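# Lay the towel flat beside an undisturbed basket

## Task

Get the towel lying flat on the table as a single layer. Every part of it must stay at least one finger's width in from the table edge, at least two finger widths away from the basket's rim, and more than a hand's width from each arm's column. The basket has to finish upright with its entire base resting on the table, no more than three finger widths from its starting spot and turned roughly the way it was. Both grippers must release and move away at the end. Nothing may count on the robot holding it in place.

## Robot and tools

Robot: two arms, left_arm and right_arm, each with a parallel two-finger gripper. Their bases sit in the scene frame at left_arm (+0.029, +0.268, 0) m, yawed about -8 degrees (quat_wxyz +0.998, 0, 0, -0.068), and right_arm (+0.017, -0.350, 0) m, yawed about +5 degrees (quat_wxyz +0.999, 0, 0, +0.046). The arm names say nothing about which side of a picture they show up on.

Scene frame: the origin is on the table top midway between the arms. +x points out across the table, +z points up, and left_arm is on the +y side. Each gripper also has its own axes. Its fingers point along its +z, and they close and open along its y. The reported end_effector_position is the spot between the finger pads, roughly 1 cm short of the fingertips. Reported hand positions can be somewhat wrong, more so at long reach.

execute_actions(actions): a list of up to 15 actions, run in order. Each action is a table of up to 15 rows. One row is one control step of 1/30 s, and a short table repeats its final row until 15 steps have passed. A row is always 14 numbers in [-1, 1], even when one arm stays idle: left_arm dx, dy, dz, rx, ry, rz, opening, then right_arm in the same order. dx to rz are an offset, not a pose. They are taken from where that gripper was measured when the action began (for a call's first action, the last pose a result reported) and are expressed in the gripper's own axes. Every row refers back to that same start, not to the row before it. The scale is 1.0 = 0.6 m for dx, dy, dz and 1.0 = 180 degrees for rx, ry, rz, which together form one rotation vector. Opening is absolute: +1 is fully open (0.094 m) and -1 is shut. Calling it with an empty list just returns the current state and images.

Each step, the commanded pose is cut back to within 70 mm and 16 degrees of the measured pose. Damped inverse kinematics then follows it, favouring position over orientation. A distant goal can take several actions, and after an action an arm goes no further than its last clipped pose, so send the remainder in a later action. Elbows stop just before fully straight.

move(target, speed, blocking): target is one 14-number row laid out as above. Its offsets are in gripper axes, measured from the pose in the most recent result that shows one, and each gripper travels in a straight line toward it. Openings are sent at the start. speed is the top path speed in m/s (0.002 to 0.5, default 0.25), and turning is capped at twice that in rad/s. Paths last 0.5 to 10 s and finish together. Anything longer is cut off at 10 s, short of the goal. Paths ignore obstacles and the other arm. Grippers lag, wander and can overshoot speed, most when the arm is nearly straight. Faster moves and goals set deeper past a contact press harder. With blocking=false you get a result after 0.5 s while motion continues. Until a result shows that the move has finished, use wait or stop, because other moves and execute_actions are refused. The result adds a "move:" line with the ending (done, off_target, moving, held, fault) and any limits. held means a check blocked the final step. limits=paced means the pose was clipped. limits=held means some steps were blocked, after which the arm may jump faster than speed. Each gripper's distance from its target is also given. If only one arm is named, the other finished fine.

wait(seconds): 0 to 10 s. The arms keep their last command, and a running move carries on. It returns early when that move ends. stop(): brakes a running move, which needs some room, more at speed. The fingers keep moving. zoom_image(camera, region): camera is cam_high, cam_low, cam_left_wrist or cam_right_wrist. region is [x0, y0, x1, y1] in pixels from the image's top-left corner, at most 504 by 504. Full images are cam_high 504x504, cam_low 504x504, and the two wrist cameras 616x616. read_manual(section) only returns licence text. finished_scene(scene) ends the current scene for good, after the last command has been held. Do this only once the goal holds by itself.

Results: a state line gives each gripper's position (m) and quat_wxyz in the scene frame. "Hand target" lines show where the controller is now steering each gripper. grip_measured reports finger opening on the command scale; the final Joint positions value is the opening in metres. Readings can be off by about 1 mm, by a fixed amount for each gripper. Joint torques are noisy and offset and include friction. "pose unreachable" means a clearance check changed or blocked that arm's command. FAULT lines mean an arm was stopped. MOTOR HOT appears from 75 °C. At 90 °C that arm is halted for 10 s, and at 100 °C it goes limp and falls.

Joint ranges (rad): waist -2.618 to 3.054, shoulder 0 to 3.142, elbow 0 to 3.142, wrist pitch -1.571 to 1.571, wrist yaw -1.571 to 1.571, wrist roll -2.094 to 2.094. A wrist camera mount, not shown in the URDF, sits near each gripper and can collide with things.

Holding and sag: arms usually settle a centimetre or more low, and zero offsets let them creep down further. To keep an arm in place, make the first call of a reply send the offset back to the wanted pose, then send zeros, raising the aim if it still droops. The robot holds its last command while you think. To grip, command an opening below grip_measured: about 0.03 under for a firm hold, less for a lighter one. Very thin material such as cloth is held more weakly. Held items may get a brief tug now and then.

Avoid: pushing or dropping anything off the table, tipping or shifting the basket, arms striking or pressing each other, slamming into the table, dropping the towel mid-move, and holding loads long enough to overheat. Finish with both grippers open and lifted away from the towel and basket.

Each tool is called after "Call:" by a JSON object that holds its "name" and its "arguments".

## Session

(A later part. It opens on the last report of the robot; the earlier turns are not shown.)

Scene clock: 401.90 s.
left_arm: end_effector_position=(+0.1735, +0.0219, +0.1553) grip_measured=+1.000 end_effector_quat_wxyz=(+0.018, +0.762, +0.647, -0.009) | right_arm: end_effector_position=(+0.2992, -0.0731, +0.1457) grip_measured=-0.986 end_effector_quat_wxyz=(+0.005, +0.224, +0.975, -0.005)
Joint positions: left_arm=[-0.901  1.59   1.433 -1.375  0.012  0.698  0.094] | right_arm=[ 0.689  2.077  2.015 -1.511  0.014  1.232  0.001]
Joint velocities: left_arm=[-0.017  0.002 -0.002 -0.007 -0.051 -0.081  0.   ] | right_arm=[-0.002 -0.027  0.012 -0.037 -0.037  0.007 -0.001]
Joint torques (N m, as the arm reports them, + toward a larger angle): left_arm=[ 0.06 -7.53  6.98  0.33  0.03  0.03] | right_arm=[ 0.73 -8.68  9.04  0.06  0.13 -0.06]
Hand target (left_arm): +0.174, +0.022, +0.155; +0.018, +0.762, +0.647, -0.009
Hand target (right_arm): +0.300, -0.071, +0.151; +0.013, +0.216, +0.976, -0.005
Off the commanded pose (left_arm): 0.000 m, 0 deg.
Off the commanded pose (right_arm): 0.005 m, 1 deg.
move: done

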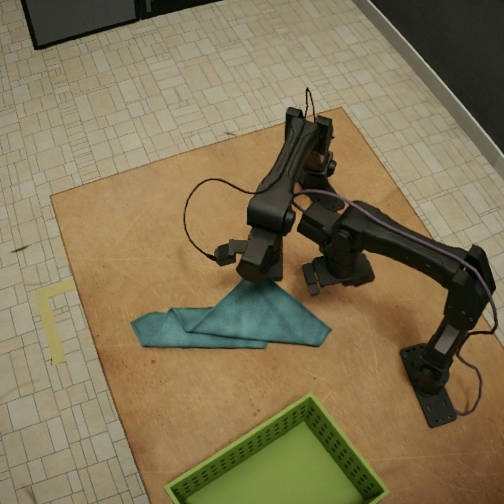

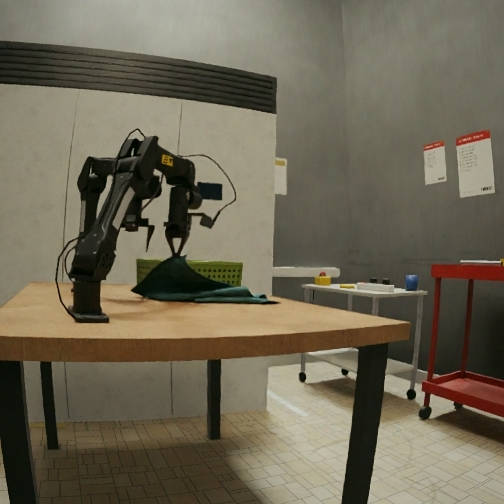

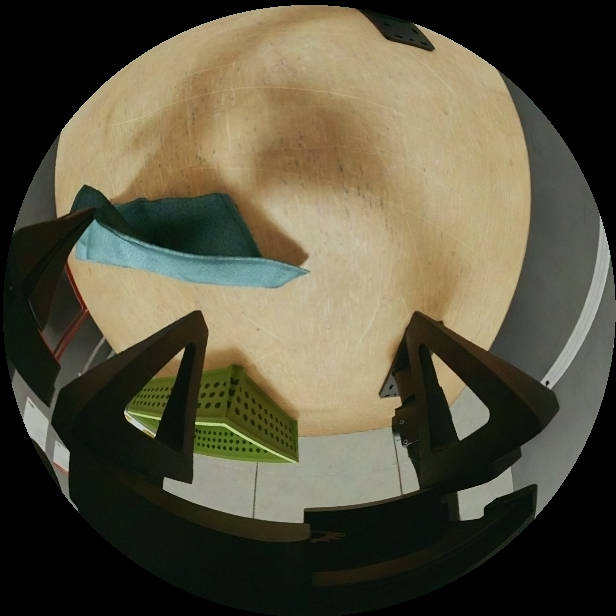

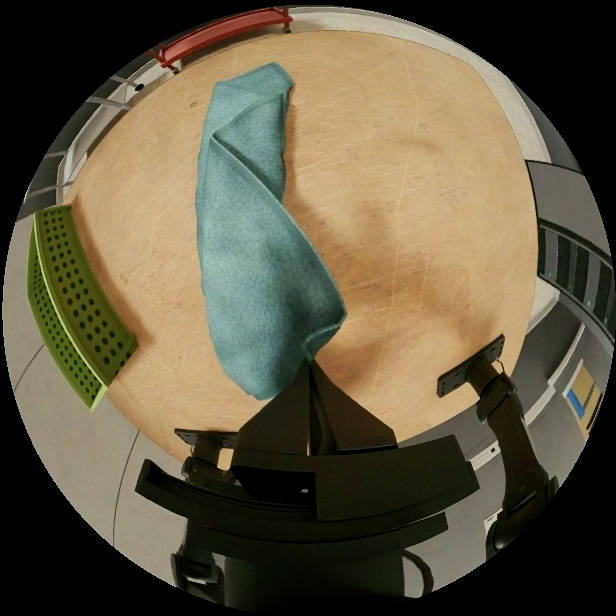

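Call:
{"name": "move", "arguments": {"target": [-0.053,0.028,0.025,0,0,0.435,1, 0,0,-0.008,0,0,0,-1], "speed": 0.3}}

Scene clock: 409.93 s.
left_arm: end_effector_position=(+0.1831, -0.0051, +0.1381) grip_measured=+1.000 end_effector_quat_wxyz=(+0.012, +0.999, +0.031, +0.000) | right_arm: end_effector_position=(+0.2981, -0.0742, +0.1458) grip_measured=-0.986 end_effector_quat_wxyz=(+0.004, +0.224, +0.975, -0.007)
Joint positions: left_arm=[-0.918  1.71   1.496 -1.334  0.012  2.027  0.094] | right_arm=[ 0.689  2.077  2.015 -1.517  0.014  1.232  0.001]
Joint velocities: left_arm=[-0.002 -0.002  0.012 -0.066 -0.051 -0.037  0.   ] | right_arm=[ 0.012  0.002 -0.017 -0.022 -0.066 -0.007  0.001]
Joint torques (N m, as the arm reports them, + toward a larger angle): left_arm=[-0.46 -7.7   9.62  0.33  0.    0.16] | right_arm=[ 0.01 -8.79  8.53  0.06  0.01  0.  ]
Hand target (left_arm): +0.185, -0.013, +0.142; +0.020, +1.000, +0.021, +0.005
Hand target (right_arm): +0.299, -0.073, +0.151; +0.005, +0.224, +0.975, -0.004
Off the commanded pose (left_arm): 0.009 m, 2 deg.
Off the commanded pose (right_arm): 0.005 m, 0 deg.
move: done

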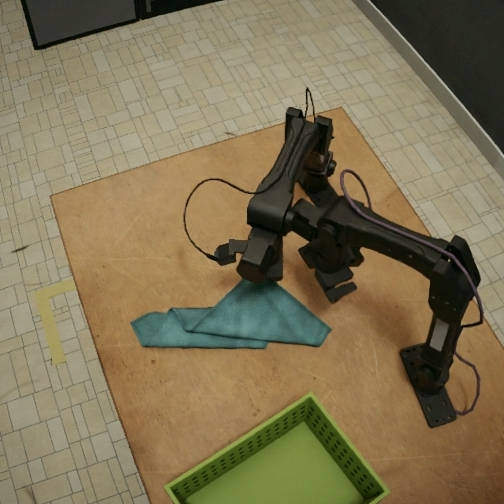

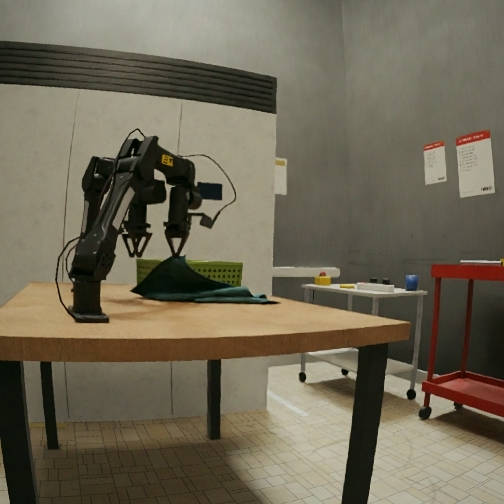

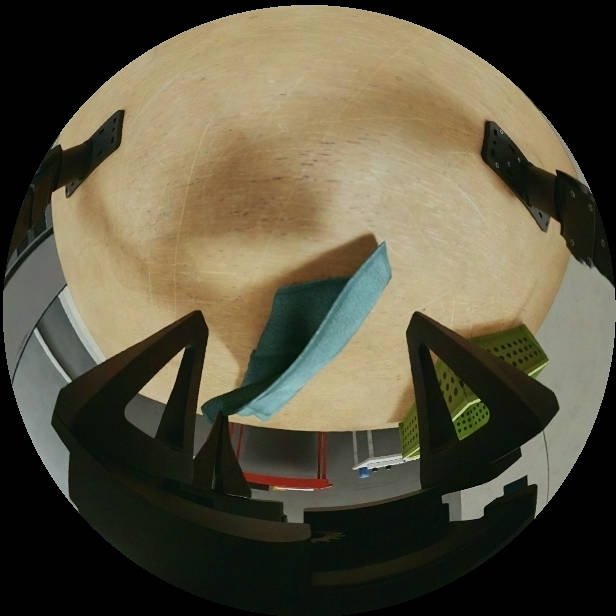

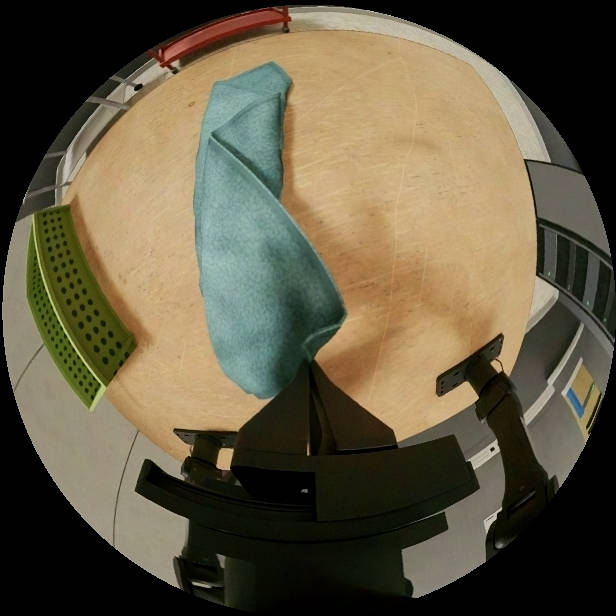

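Call:
{"name": "move", "arguments": {"target": [0,-0.058,0.06,0,0,0,1, 0,0,-0.008,0,0,0,-1], "speed": 0.15}}

Scene clock: 425.93 s.
left_arm: end_effector_position=(+0.1815, +0.0230, +0.1025) grip_measured=+1.000 end_effector_quat_wxyz=(+0.013, +0.999, +0.032, +0.001) | right_arm: end_effector_position=(+0.2970, -0.0753, +0.1458) grip_measured=-0.986 end_effector_quat_wxyz=(+0.002, +0.224, +0.975, -0.010)
Joint positions: left_arm=[-0.875  1.621  1.256 -1.183  0.012  2.067  0.094] | right_arm=[ 0.689  2.077  2.015 -1.523  0.014  1.232  0.001]
Joint velocities: left_arm=[ 0.007  0.002  0.012  0.007 -0.051  0.007  0.   ] | right_arm=[ 0.022 -0.002  0.007  0.022  0.022 -0.022  0.001]
Joint torques (N m, as the arm reports them, + toward a larger angle): left_arm=[ 0.52 -9.28  4.89  0.33  0.05  0.14] | right_arm=[ 0.01 -8.76  8.55  0.05  0.01  0.  ]
Hand target (left_arm): +0.180, +0.028, +0.101; +0.012, +0.999, +0.031, -0.000
Hand target (right_arm): +0.298, -0.074, +0.151; +0.004, +0.224, +0.975, -0.007
Off the commanded pose (left_arm): 0.006 m, 0 deg.
Off the commanded pose (right_arm): 0.005 m, 0 deg.
move: done; limits=held; held on 1 of 30 steps (right_arm)
pose unreachable (right arm): on one or more control steps of this call, first in action 0 (counted from 0), this arm could not follow its commanded pose, so it was not sent that pose on those steps. It may still have moved: this result reports where it is.
cause: the commanded pose would bring a part of the arm too close to another arm (this arm's forearm (the part past joint 3) and the other arm's wrist (the part past joint 4)).

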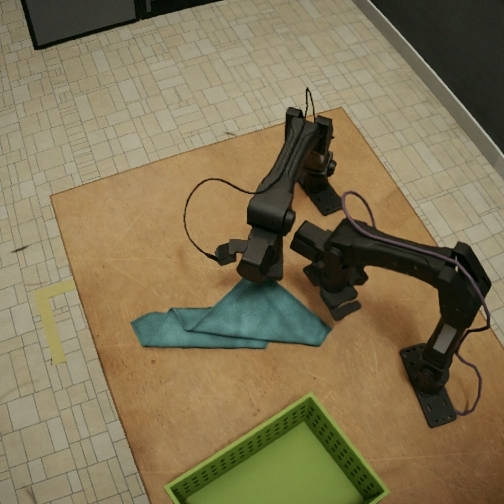

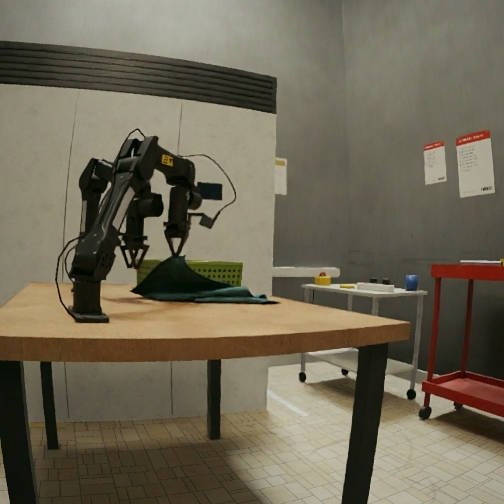

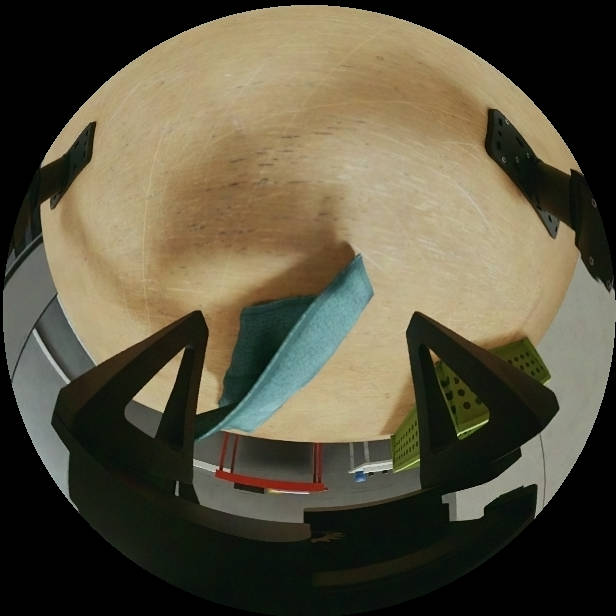

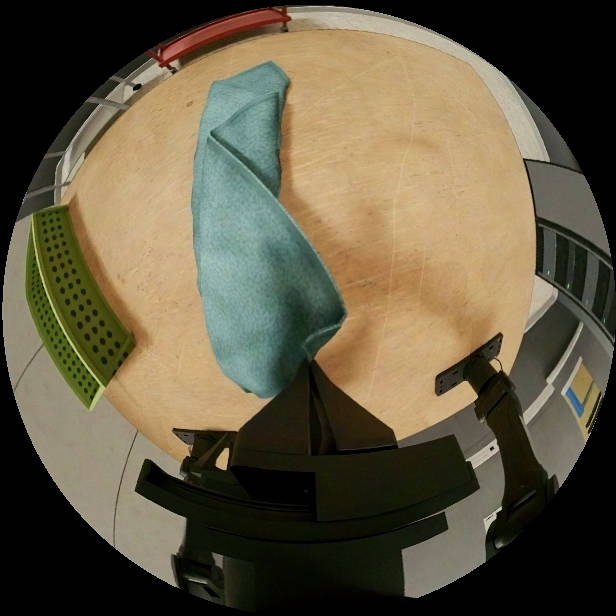

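Call:
{"name": "move", "arguments": {"target": [-0.043,-0.028,0.06,0,0,0,1, 0,0,-0.008,0,0,0,-1], "speed": 0.1}}

Scene clock: 435.70 s.
left_arm: end_effector_position=(+0.1586, +0.0329, +0.0675) grip_measured=+1.000 end_effector_quat_wxyz=(+0.014, +0.999, +0.031, +0.001) | right_arm: end_effector_position=(+0.2960, -0.0763, +0.1458) grip_measured=-0.986 end_effector_quat_wxyz=(+0.000, +0.224, +0.975, -0.012)
Joint positions: left_arm=[-0.928  1.569  1.061 -1.037  0.012  2.017  0.094] | right_arm=[ 0.689  2.077  2.015 -1.529  0.014  1.232  0.001]
Joint velocities: left_arm=[-0.002 -0.012 -0.012  0.007 -0.081 -0.051  0.   ] | right_arm=[-0.012 -0.002  0.007  0.051  0.022 -0.007 -0.001]
Joint torques (N m, as the arm reports them, + toward a larger angle): left_arm=[-0.5  -8.51  4.87  0.32  0.02 -0.09] | right_arm=[ 0.02 -8.75  8.55  0.03  0.01  0.  ]
Hand target (left_arm): +0.155, +0.037, +0.066; +0.013, +0.999, +0.032, +0.001
Hand target (right_arm): +0.297, -0.075, +0.151; +0.002, +0.224, +0.975, -0.010
Off the commanded pose (left_arm): 0.006 m, 0 deg.
Off the commanded pose (right_arm): 0.005 m, 0 deg.
move: done

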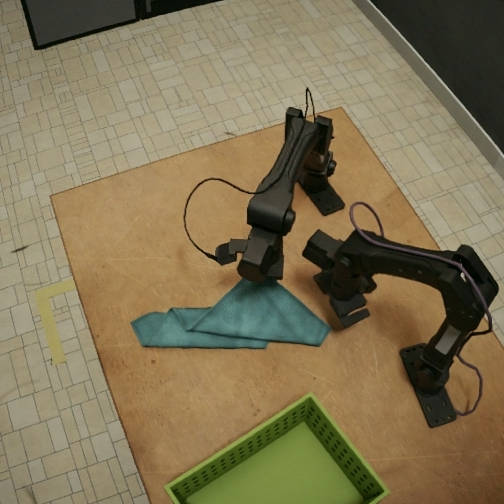

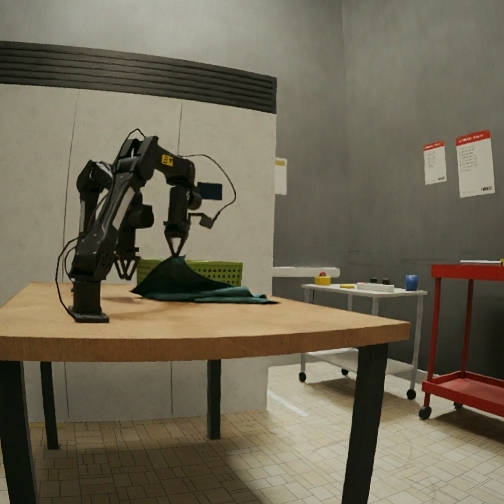

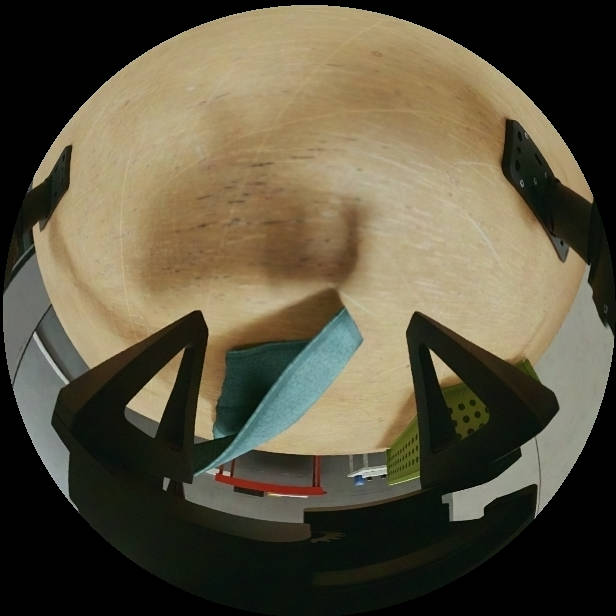

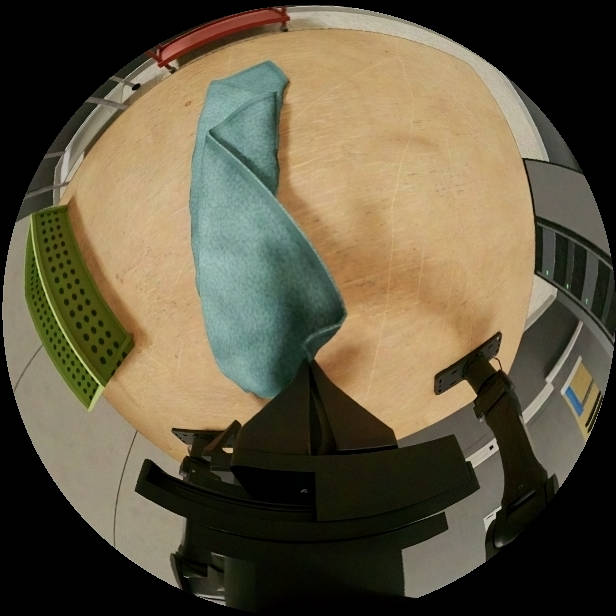

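Call:
{"name": "move", "arguments": {"target": [0.075,-0.006,-0.004,0,0,0,1, 0,0,-0.008,0,0,0,-1], "speed": 0.1}}

Scene clock: 461.13 s.
left_arm: end_effector_position=(+0.1967, +0.0419, +0.0658) grip_measured=+1.000 end_effector_quat_wxyz=(+0.007, +0.998, +0.056, +0.008) | right_arm: end_effector_position=(+0.2950, -0.0773, +0.1458) grip_measured=-0.986 end_effector_quat_wxyz=(-0.001, +0.224, +0.975, -0.015)
Joint positions: left_arm=[-0.804  1.624  1.111 -1.037 -0.005  2.09   0.094] | right_arm=[ 0.689  2.077  2.015 -1.535  0.014  1.232  0.001]
Joint velocities: left_arm=[ 0.017  0.012 -0.002 -0.037 -0.022  0.022  0.   ] | right_arm=[ 0.002  0.007 -0.007  0.022 -0.007 -0.007 -0.001]
Joint torques (N m, as the arm reports them, + toward a larger angle): left_arm=[ 0.43 -6.51  9.42  0.23 -0.09  0.12] | right_arm=[ 0.01 -8.72  8.56 -0.02  0.01  0.  ]
Hand target (left_arm): +0.203, +0.040, +0.069; +0.006, +0.998, +0.054, +0.013
Hand target (right_arm): +0.296, -0.076, +0.151; +0.000, +0.224, +0.975, -0.012
Off the commanded pose (left_arm): 0.008 m, 3 deg.
Off the commanded pose (right_arm): 0.005 m, 0 deg.
joint sent to its limit (left arm) — the command would take joint 6 (wrist roll) past its upper limit, so that joint was sent only as far as its limit.
move: off_target (left_arm)

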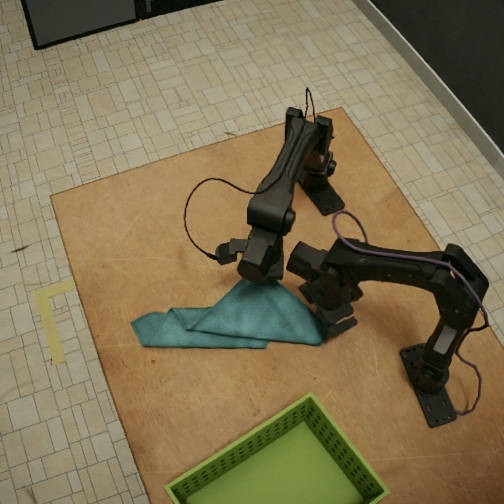

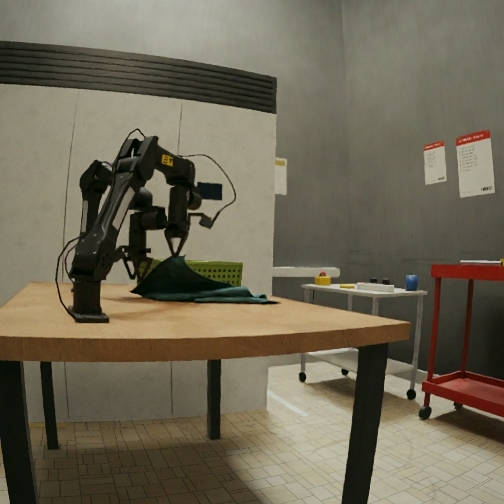

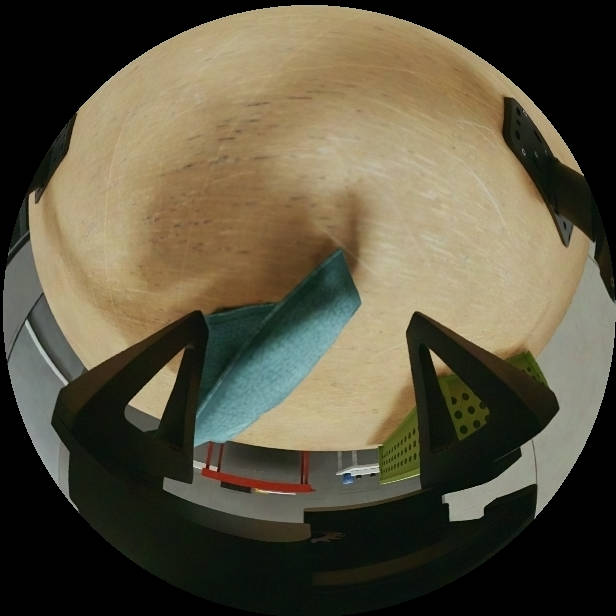

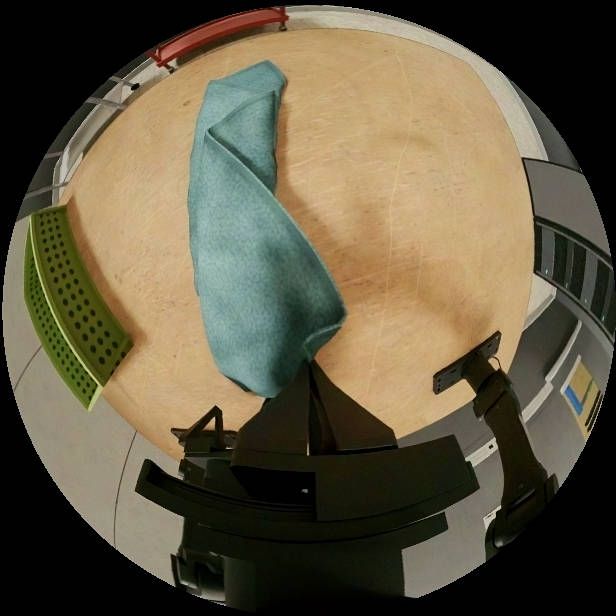

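Call:
{"name": "move", "arguments": {"target": [-0.007,-0.011,0.035,0,0,0,1, 0,0,-0.008,0,0,0,-1], "speed": 0.05}}

Scene clock: 470.70 s.
left_arm: end_effector_position=(+0.1965, +0.0424, +0.0500) grip_measured=+1.000 end_effector_quat_wxyz=(+0.015, +0.998, +0.055, +0.013) | right_arm: end_effector_position=(+0.2940, -0.0783, +0.1459) grip_measured=-0.986 end_effector_quat_wxyz=(-0.003, +0.224, +0.975, -0.017)
Joint positions: left_arm=[-0.804  1.624  1.045 -0.952 -0.006  2.091  0.094] | right_arm=[ 0.689  2.077  2.015 -1.541  0.014  1.232  0.001]
Joint velocities: left_arm=[-0.017  0.002 -0.002 -0.037 -0.007 -0.051  0.   ] | right_arm=[-0.012 -0.012 -0.002  0.037  0.022 -0.022 -0.001]
Joint torques (N m, as the arm reports them, + toward a larger angle): left_arm=[-0.06 -7.76  4.76  0.36  0.02 -0.03] | right_arm=[ 0.01 -8.7   8.57  0.01  0.02  0.  ]
Hand target (left_arm): +0.192, +0.047, +0.045; +0.007, +0.998, +0.056, +0.008
Hand target (right_arm): +0.295, -0.077, +0.151; -0.001, +0.224, +0.975, -0.014
Off the commanded pose (left_arm): 0.009 m, 1 deg.
Off the commanded pose (right_arm): 0.005 m, 0 deg.
move: done

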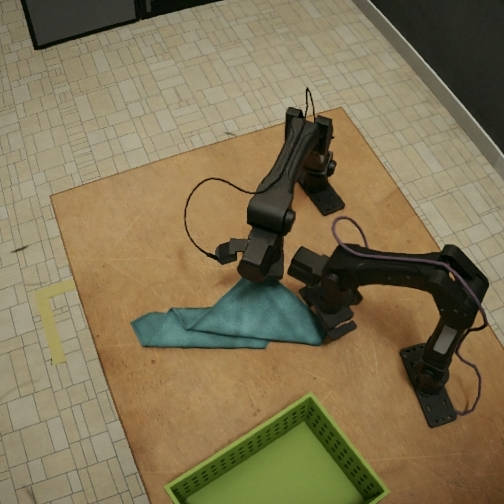

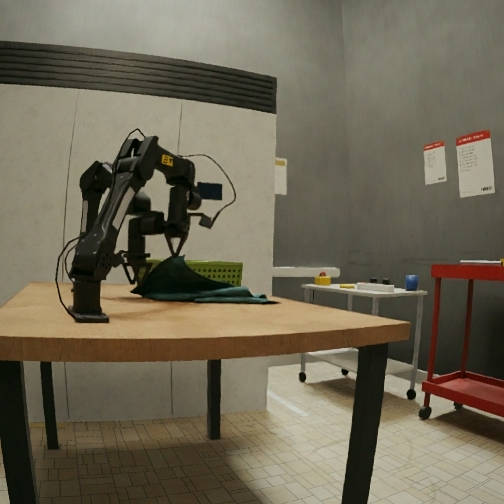

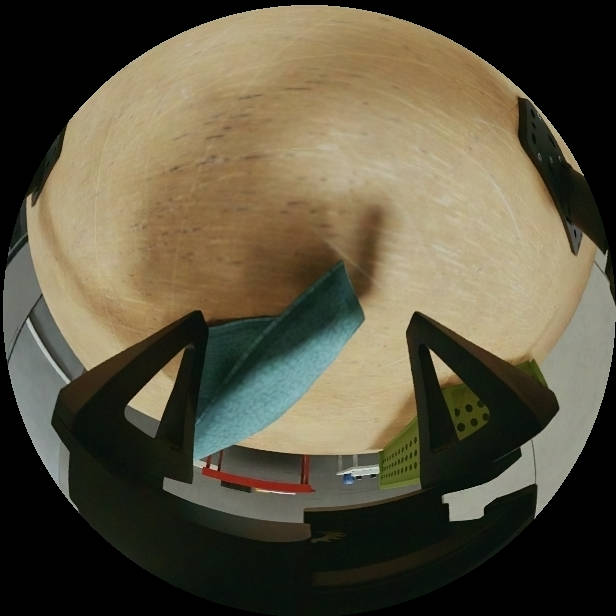

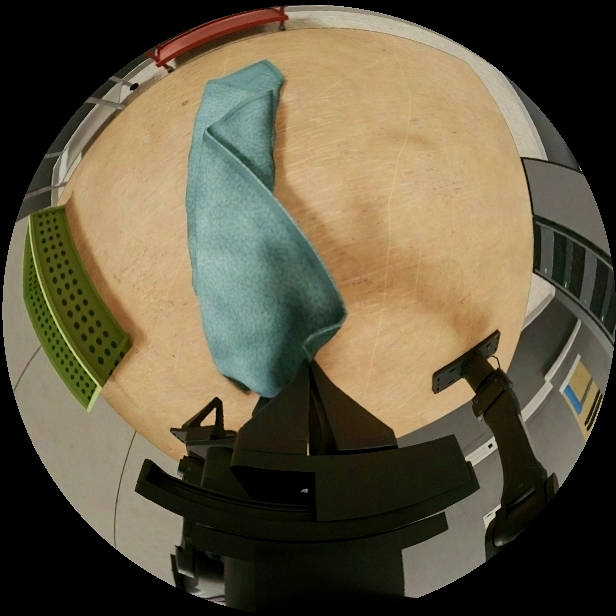

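Call:
{"name": "move", "arguments": {"target": [-0.004,-0.006,0.036,0,0,0,1, 0,0,-0.008,0,0,0,-1], "speed": 0.04}}

Scene clock: 476.10 s.
left_arm: end_effector_position=(+0.1994, +0.0384, +0.0375) grip_measured=+1.000 end_effector_quat_wxyz=(+0.028, +0.998, +0.055, +0.022) | right_arm: end_effector_position=(+0.2937, -0.0785, +0.1459) grip_measured=-0.986 end_effector_quat_wxyz=(-0.003, +0.224, +0.975, -0.018)
Joint positions: left_arm=[-0.804  1.632  0.998 -0.865 -0.006  2.091  0.094] | right_arm=[ 0.689  2.077  2.015 -1.542  0.014  1.232  0.001]
Joint velocities: left_arm=[-0.007 -0.012  0.002 -0.051  0.051  0.037  0.   ] | right_arm=[ 0.002 -0.007 -0.012  0.022 -0.037  0.051  0.001]
Joint torques (N m, as the arm reports them, + toward a larger angle): left_arm=[-0.05 -6.65  4.44  0.42  0.01 -0.02] | right_arm=[ 0.   -8.95  8.1   0.01  0.01  0.  ]
Hand target (left_arm): +0.194, +0.045, +0.029; +0.015, +0.998, +0.055, +0.013
Hand target (right_arm): +0.294, -0.078, +0.151; -0.002, +0.224, +0.975, -0.016
Off the commanded pose (left_arm): 0.013 m, 2 deg.
Off the commanded pose (right_arm): 0.005 m, 0 deg.
joint sent to its limit (right arm) — the command would take joint 4 (wrist pitch) past its lower limit, so that joint was sent only as far as its limit.
move: off_target (left_arm)

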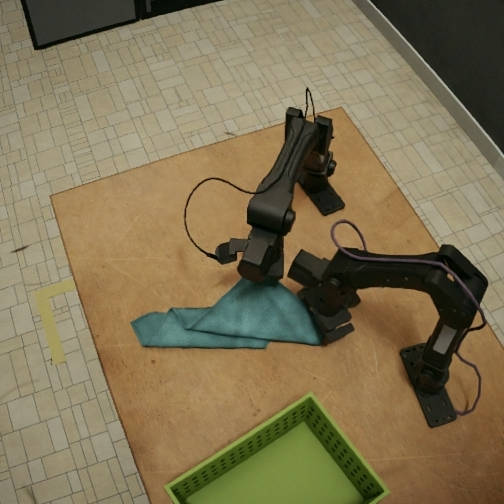

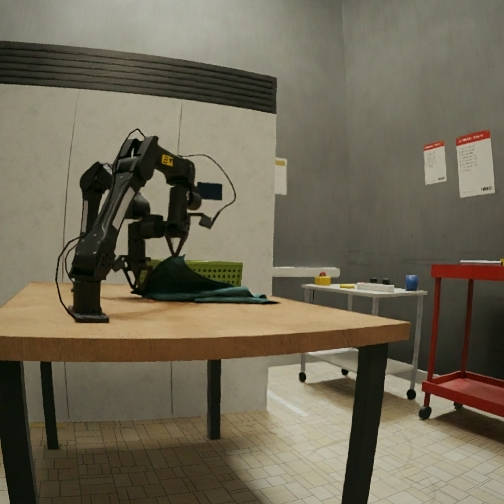

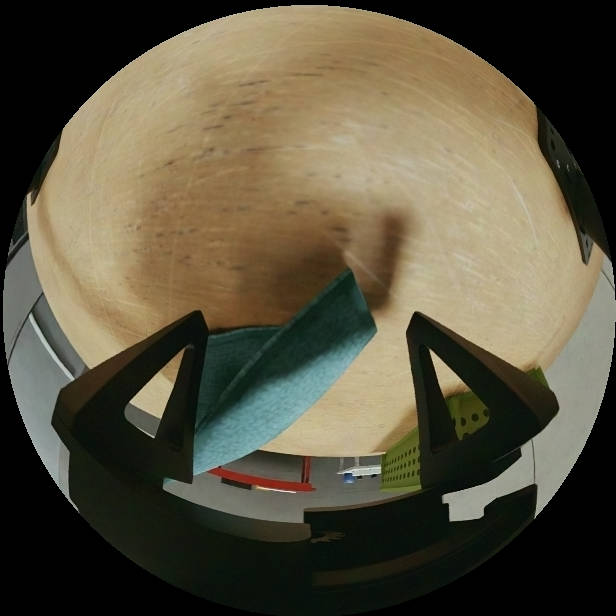

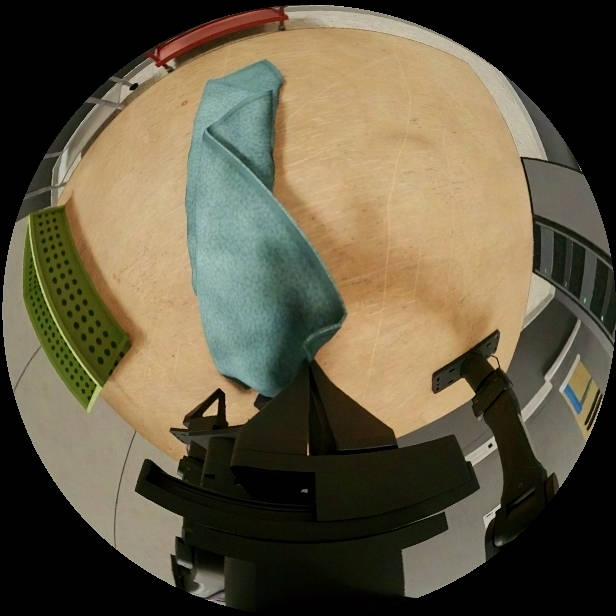

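Call:
{"name": "execute_actions", "arguments": {"actions": [[[-0.008,-0.008,0.016,0,0,0,1, 0,0,-0.008,0,0,0,-1]],[[0,0,0.004,0,0,0,0.3, 0,0,0,0,0,0,-1]]]}}

Scene clock: 478.30 s.
left_arm: end_effector_position=(+0.2011, +0.0361, +0.0319) grip_measured=+0.302 end_effector_quat_wxyz=(+0.037, +0.997, +0.055, +0.028) | right_arm: end_effector_position=(+0.2937, -0.0785, +0.1459) grip_measured=-0.986 end_effector_quat_wxyz=(-0.003, +0.224, +0.975, -0.018)
Joint positions: left_arm=[-0.804  1.632  0.972 -0.818 -0.006  2.091  0.061] | right_arm=[ 0.689  2.077  2.015 -1.542  0.014  1.232  0.001]
Joint velocities: left_arm=[-0.002 -0.017  0.002  0.051 -0.022 -0.037 -0.   ] | right_arm=[-0.012  0.017  0.012 -0.095 -0.022 -0.037 -0.   ]
Joint torques (N m, as the arm reports them, + toward a larger angle): left_arm=[ 0.01 -7.11  6.31  0.46 -0.03  0.  ] | right_arm=[ 0.01 -9.03  6.13  0.14  0.01 -0.01]
Hand target (left_arm): +0.200, +0.038, +0.029; +0.034, +0.998, +0.055, +0.026
Hand target (right_arm): +0.294, -0.079, +0.146; -0.003, +0.224, +0.975, -0.018
Off the commanded pose (left_arm): 0.003 m, 0 deg.
Off the commanded pose (right_arm): 0.000 m, 0 deg.

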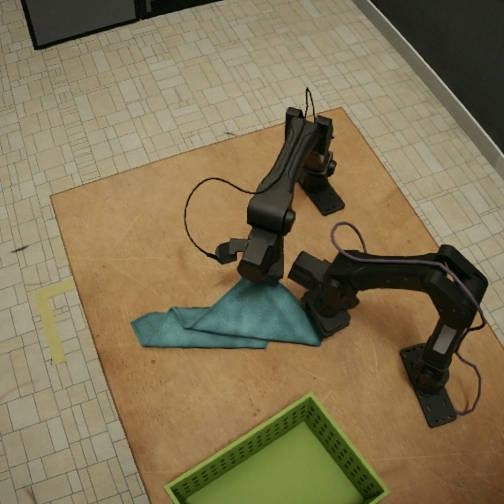

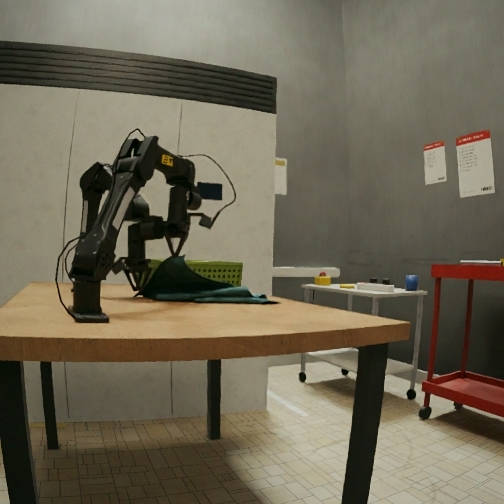

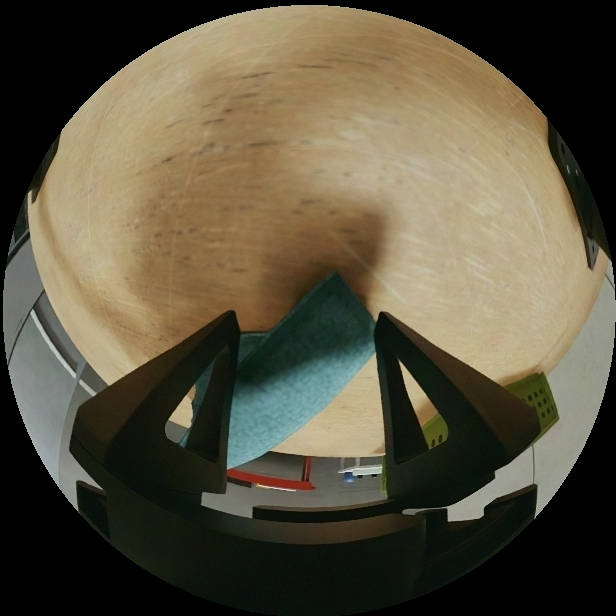

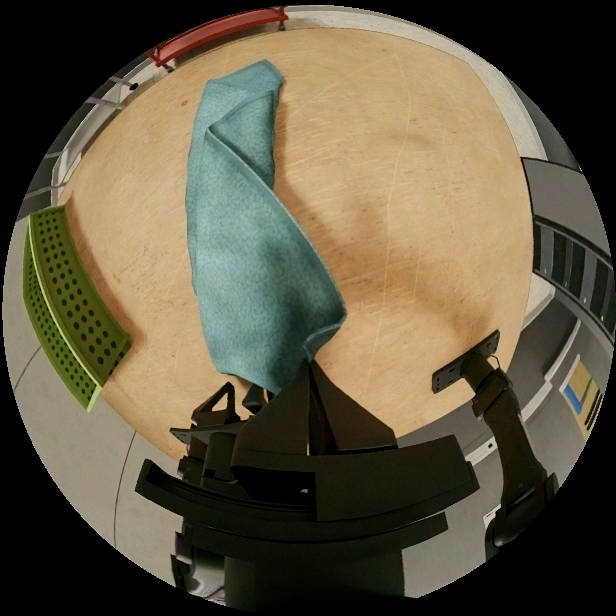

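Looks good; continue closing.

Call:
{"name": "execute_actions", "arguments": {"actions": [[[0,0,-0.003,0,0,0,-0.4, 0,0,-0.008,0,0,0,-1]],[[0,0,0,0,0,0,-1, 0,0,0,0,0,0,-1]],[[0,0,0,0,0,0,-1, 0,0,0,0,0,0,-1]]]}}

Scene clock: 481.17 s.
left_arm: end_effector_position=(+0.2011, +0.0360, +0.0319) grip_measured=-0.985 end_effector_quat_wxyz=(+0.038, +0.997, +0.055, +0.028) | right_arm: end_effector_position=(+0.2936, -0.0786, +0.1459) grip_measured=-0.986 end_effector_quat_wxyz=(-0.003, +0.224, +0.975, -0.018)
Joint positions: left_arm=[-0.804  1.632  0.972 -0.817 -0.006  2.091  0.001] | right_arm=[ 0.689  2.077  2.015 -1.542  0.014  1.232  0.001]
Joint velocities: left_arm=[ 0.007 -0.017 -0.007 -0.022 -0.037  0.022 -0.001] | right_arm=[-0.022  0.012 -0.007  0.007 -0.037  0.007 -0.002]
Joint torques (N m, as the arm reports them, + toward a larger angle): left_arm=[-0.06 -7.58  6.67  0.41  0.    0.03] | right_arm=[ 0.   -9.04  6.14  0.14  0.01 -0.01]
Hand target (left_arm): +0.201, +0.036, +0.032; +0.038, +0.997, +0.055, +0.028
Hand target (right_arm): +0.294, -0.079, +0.146; -0.003, +0.224, +0.975, -0.018
Off the commanded pose (left_arm): 0.000 m, 0 deg.
Off the commanded pose (right_arm): 0.000 m, 0 deg.

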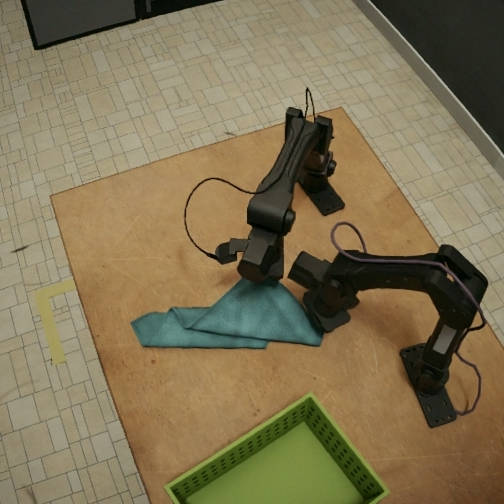

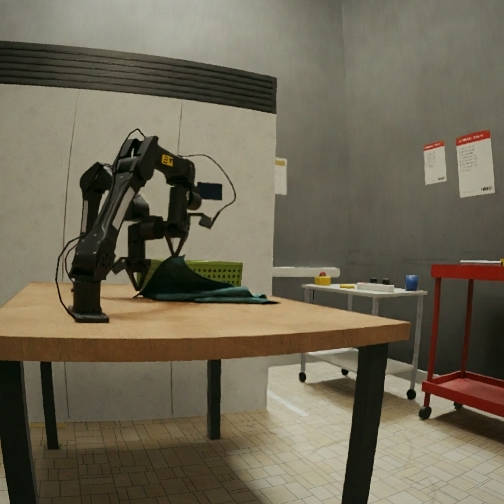

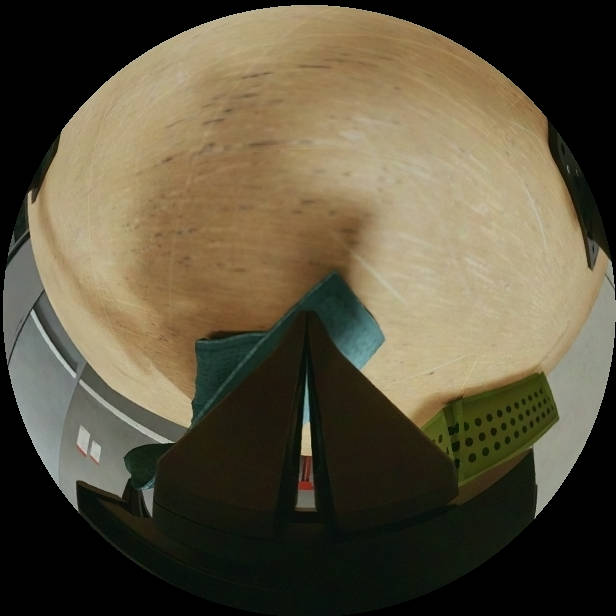

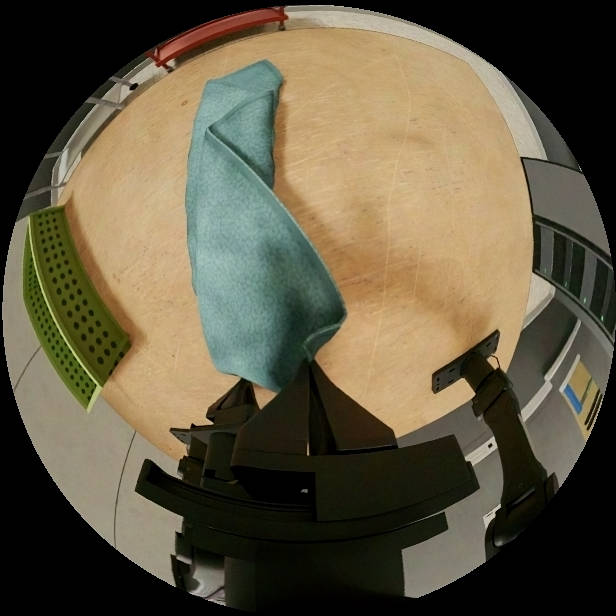

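Call:
{"name": "move", "arguments": {"target": [0,0,-0.06,0,0,0,-1, 0,0,-0.008,0,0,0,-1], "speed": 0.05}}

Scene clock: 484.67 s.
left_arm: end_effector_position=(+0.1964, +0.0424, +0.0571) grip_measured=-0.985 end_effector_quat_wxyz=(+0.029, +0.998, +0.055, +0.022) | right_arm: end_effector_position=(+0.2936, -0.0786, +0.1459) grip_measured=-0.986 end_effector_quat_wxyz=(-0.003, +0.224, +0.975, -0.018)
Joint positions: left_arm=[-0.804  1.584  1.03  -0.944 -0.006  2.091  0.001] | right_arm=[ 0.689  2.077  2.015 -1.542  0.014  1.232  0.001]
Joint velocities: left_arm=[-0.017  0.007 -0.017 -0.022  0.051  0.022 -0.001] | right_arm=[-0.007 -0.002  0.007  0.022 -0.022 -0.022  0.001]
Joint torques (N m, as the arm reports them, + toward a larger angle): left_arm=[ 0.27 -8.44  9.42  0.24  0.01  0.01] | right_arm=[ 0.02 -9.04  7.92  0.01  0.01  0.  ]
Hand target (left_arm): +0.199, +0.039, +0.068; +0.038, +0.997, +0.055, +0.028
Hand target (right_arm): +0.294, -0.078, +0.151; -0.002, +0.224, +0.975, -0.016
Off the commanded pose (left_arm): 0.012 m, 1 deg.
Off the commanded pose (right_arm): 0.005 m, 0 deg.
joint sent to its limit (right arm) — the command would take joint 4 (wrist pitch) past its lower limit, so that joint was sent only as far as its limit.
move: off_target (left_arm)

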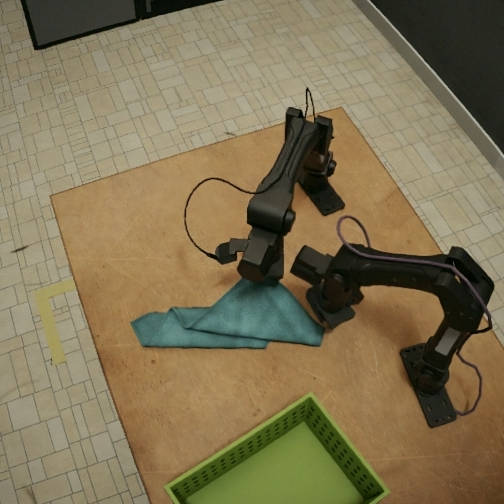

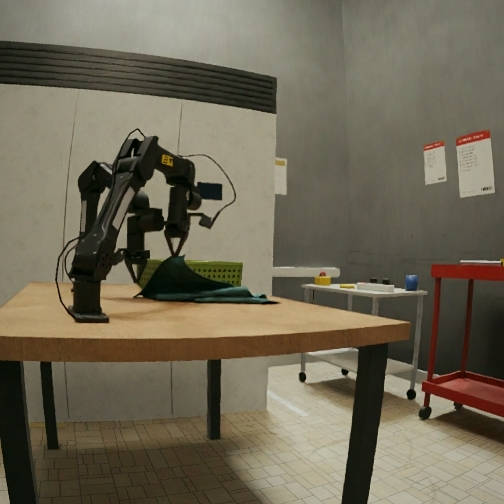

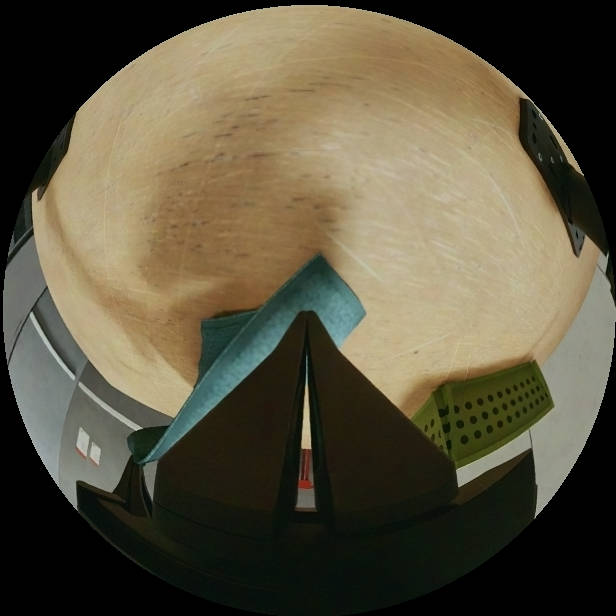

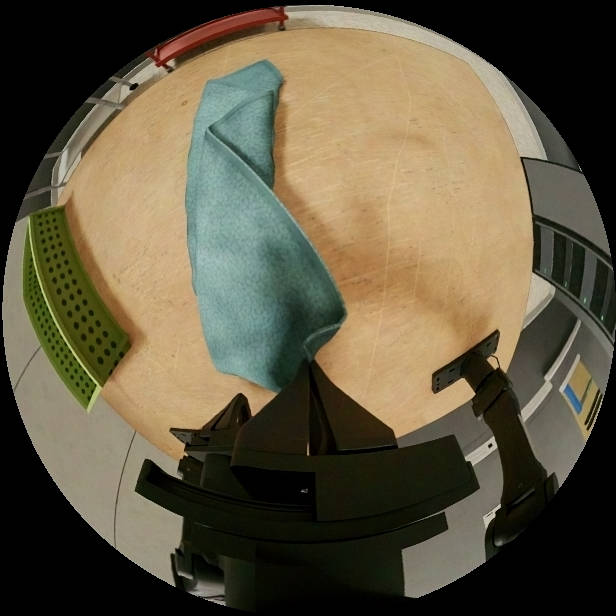

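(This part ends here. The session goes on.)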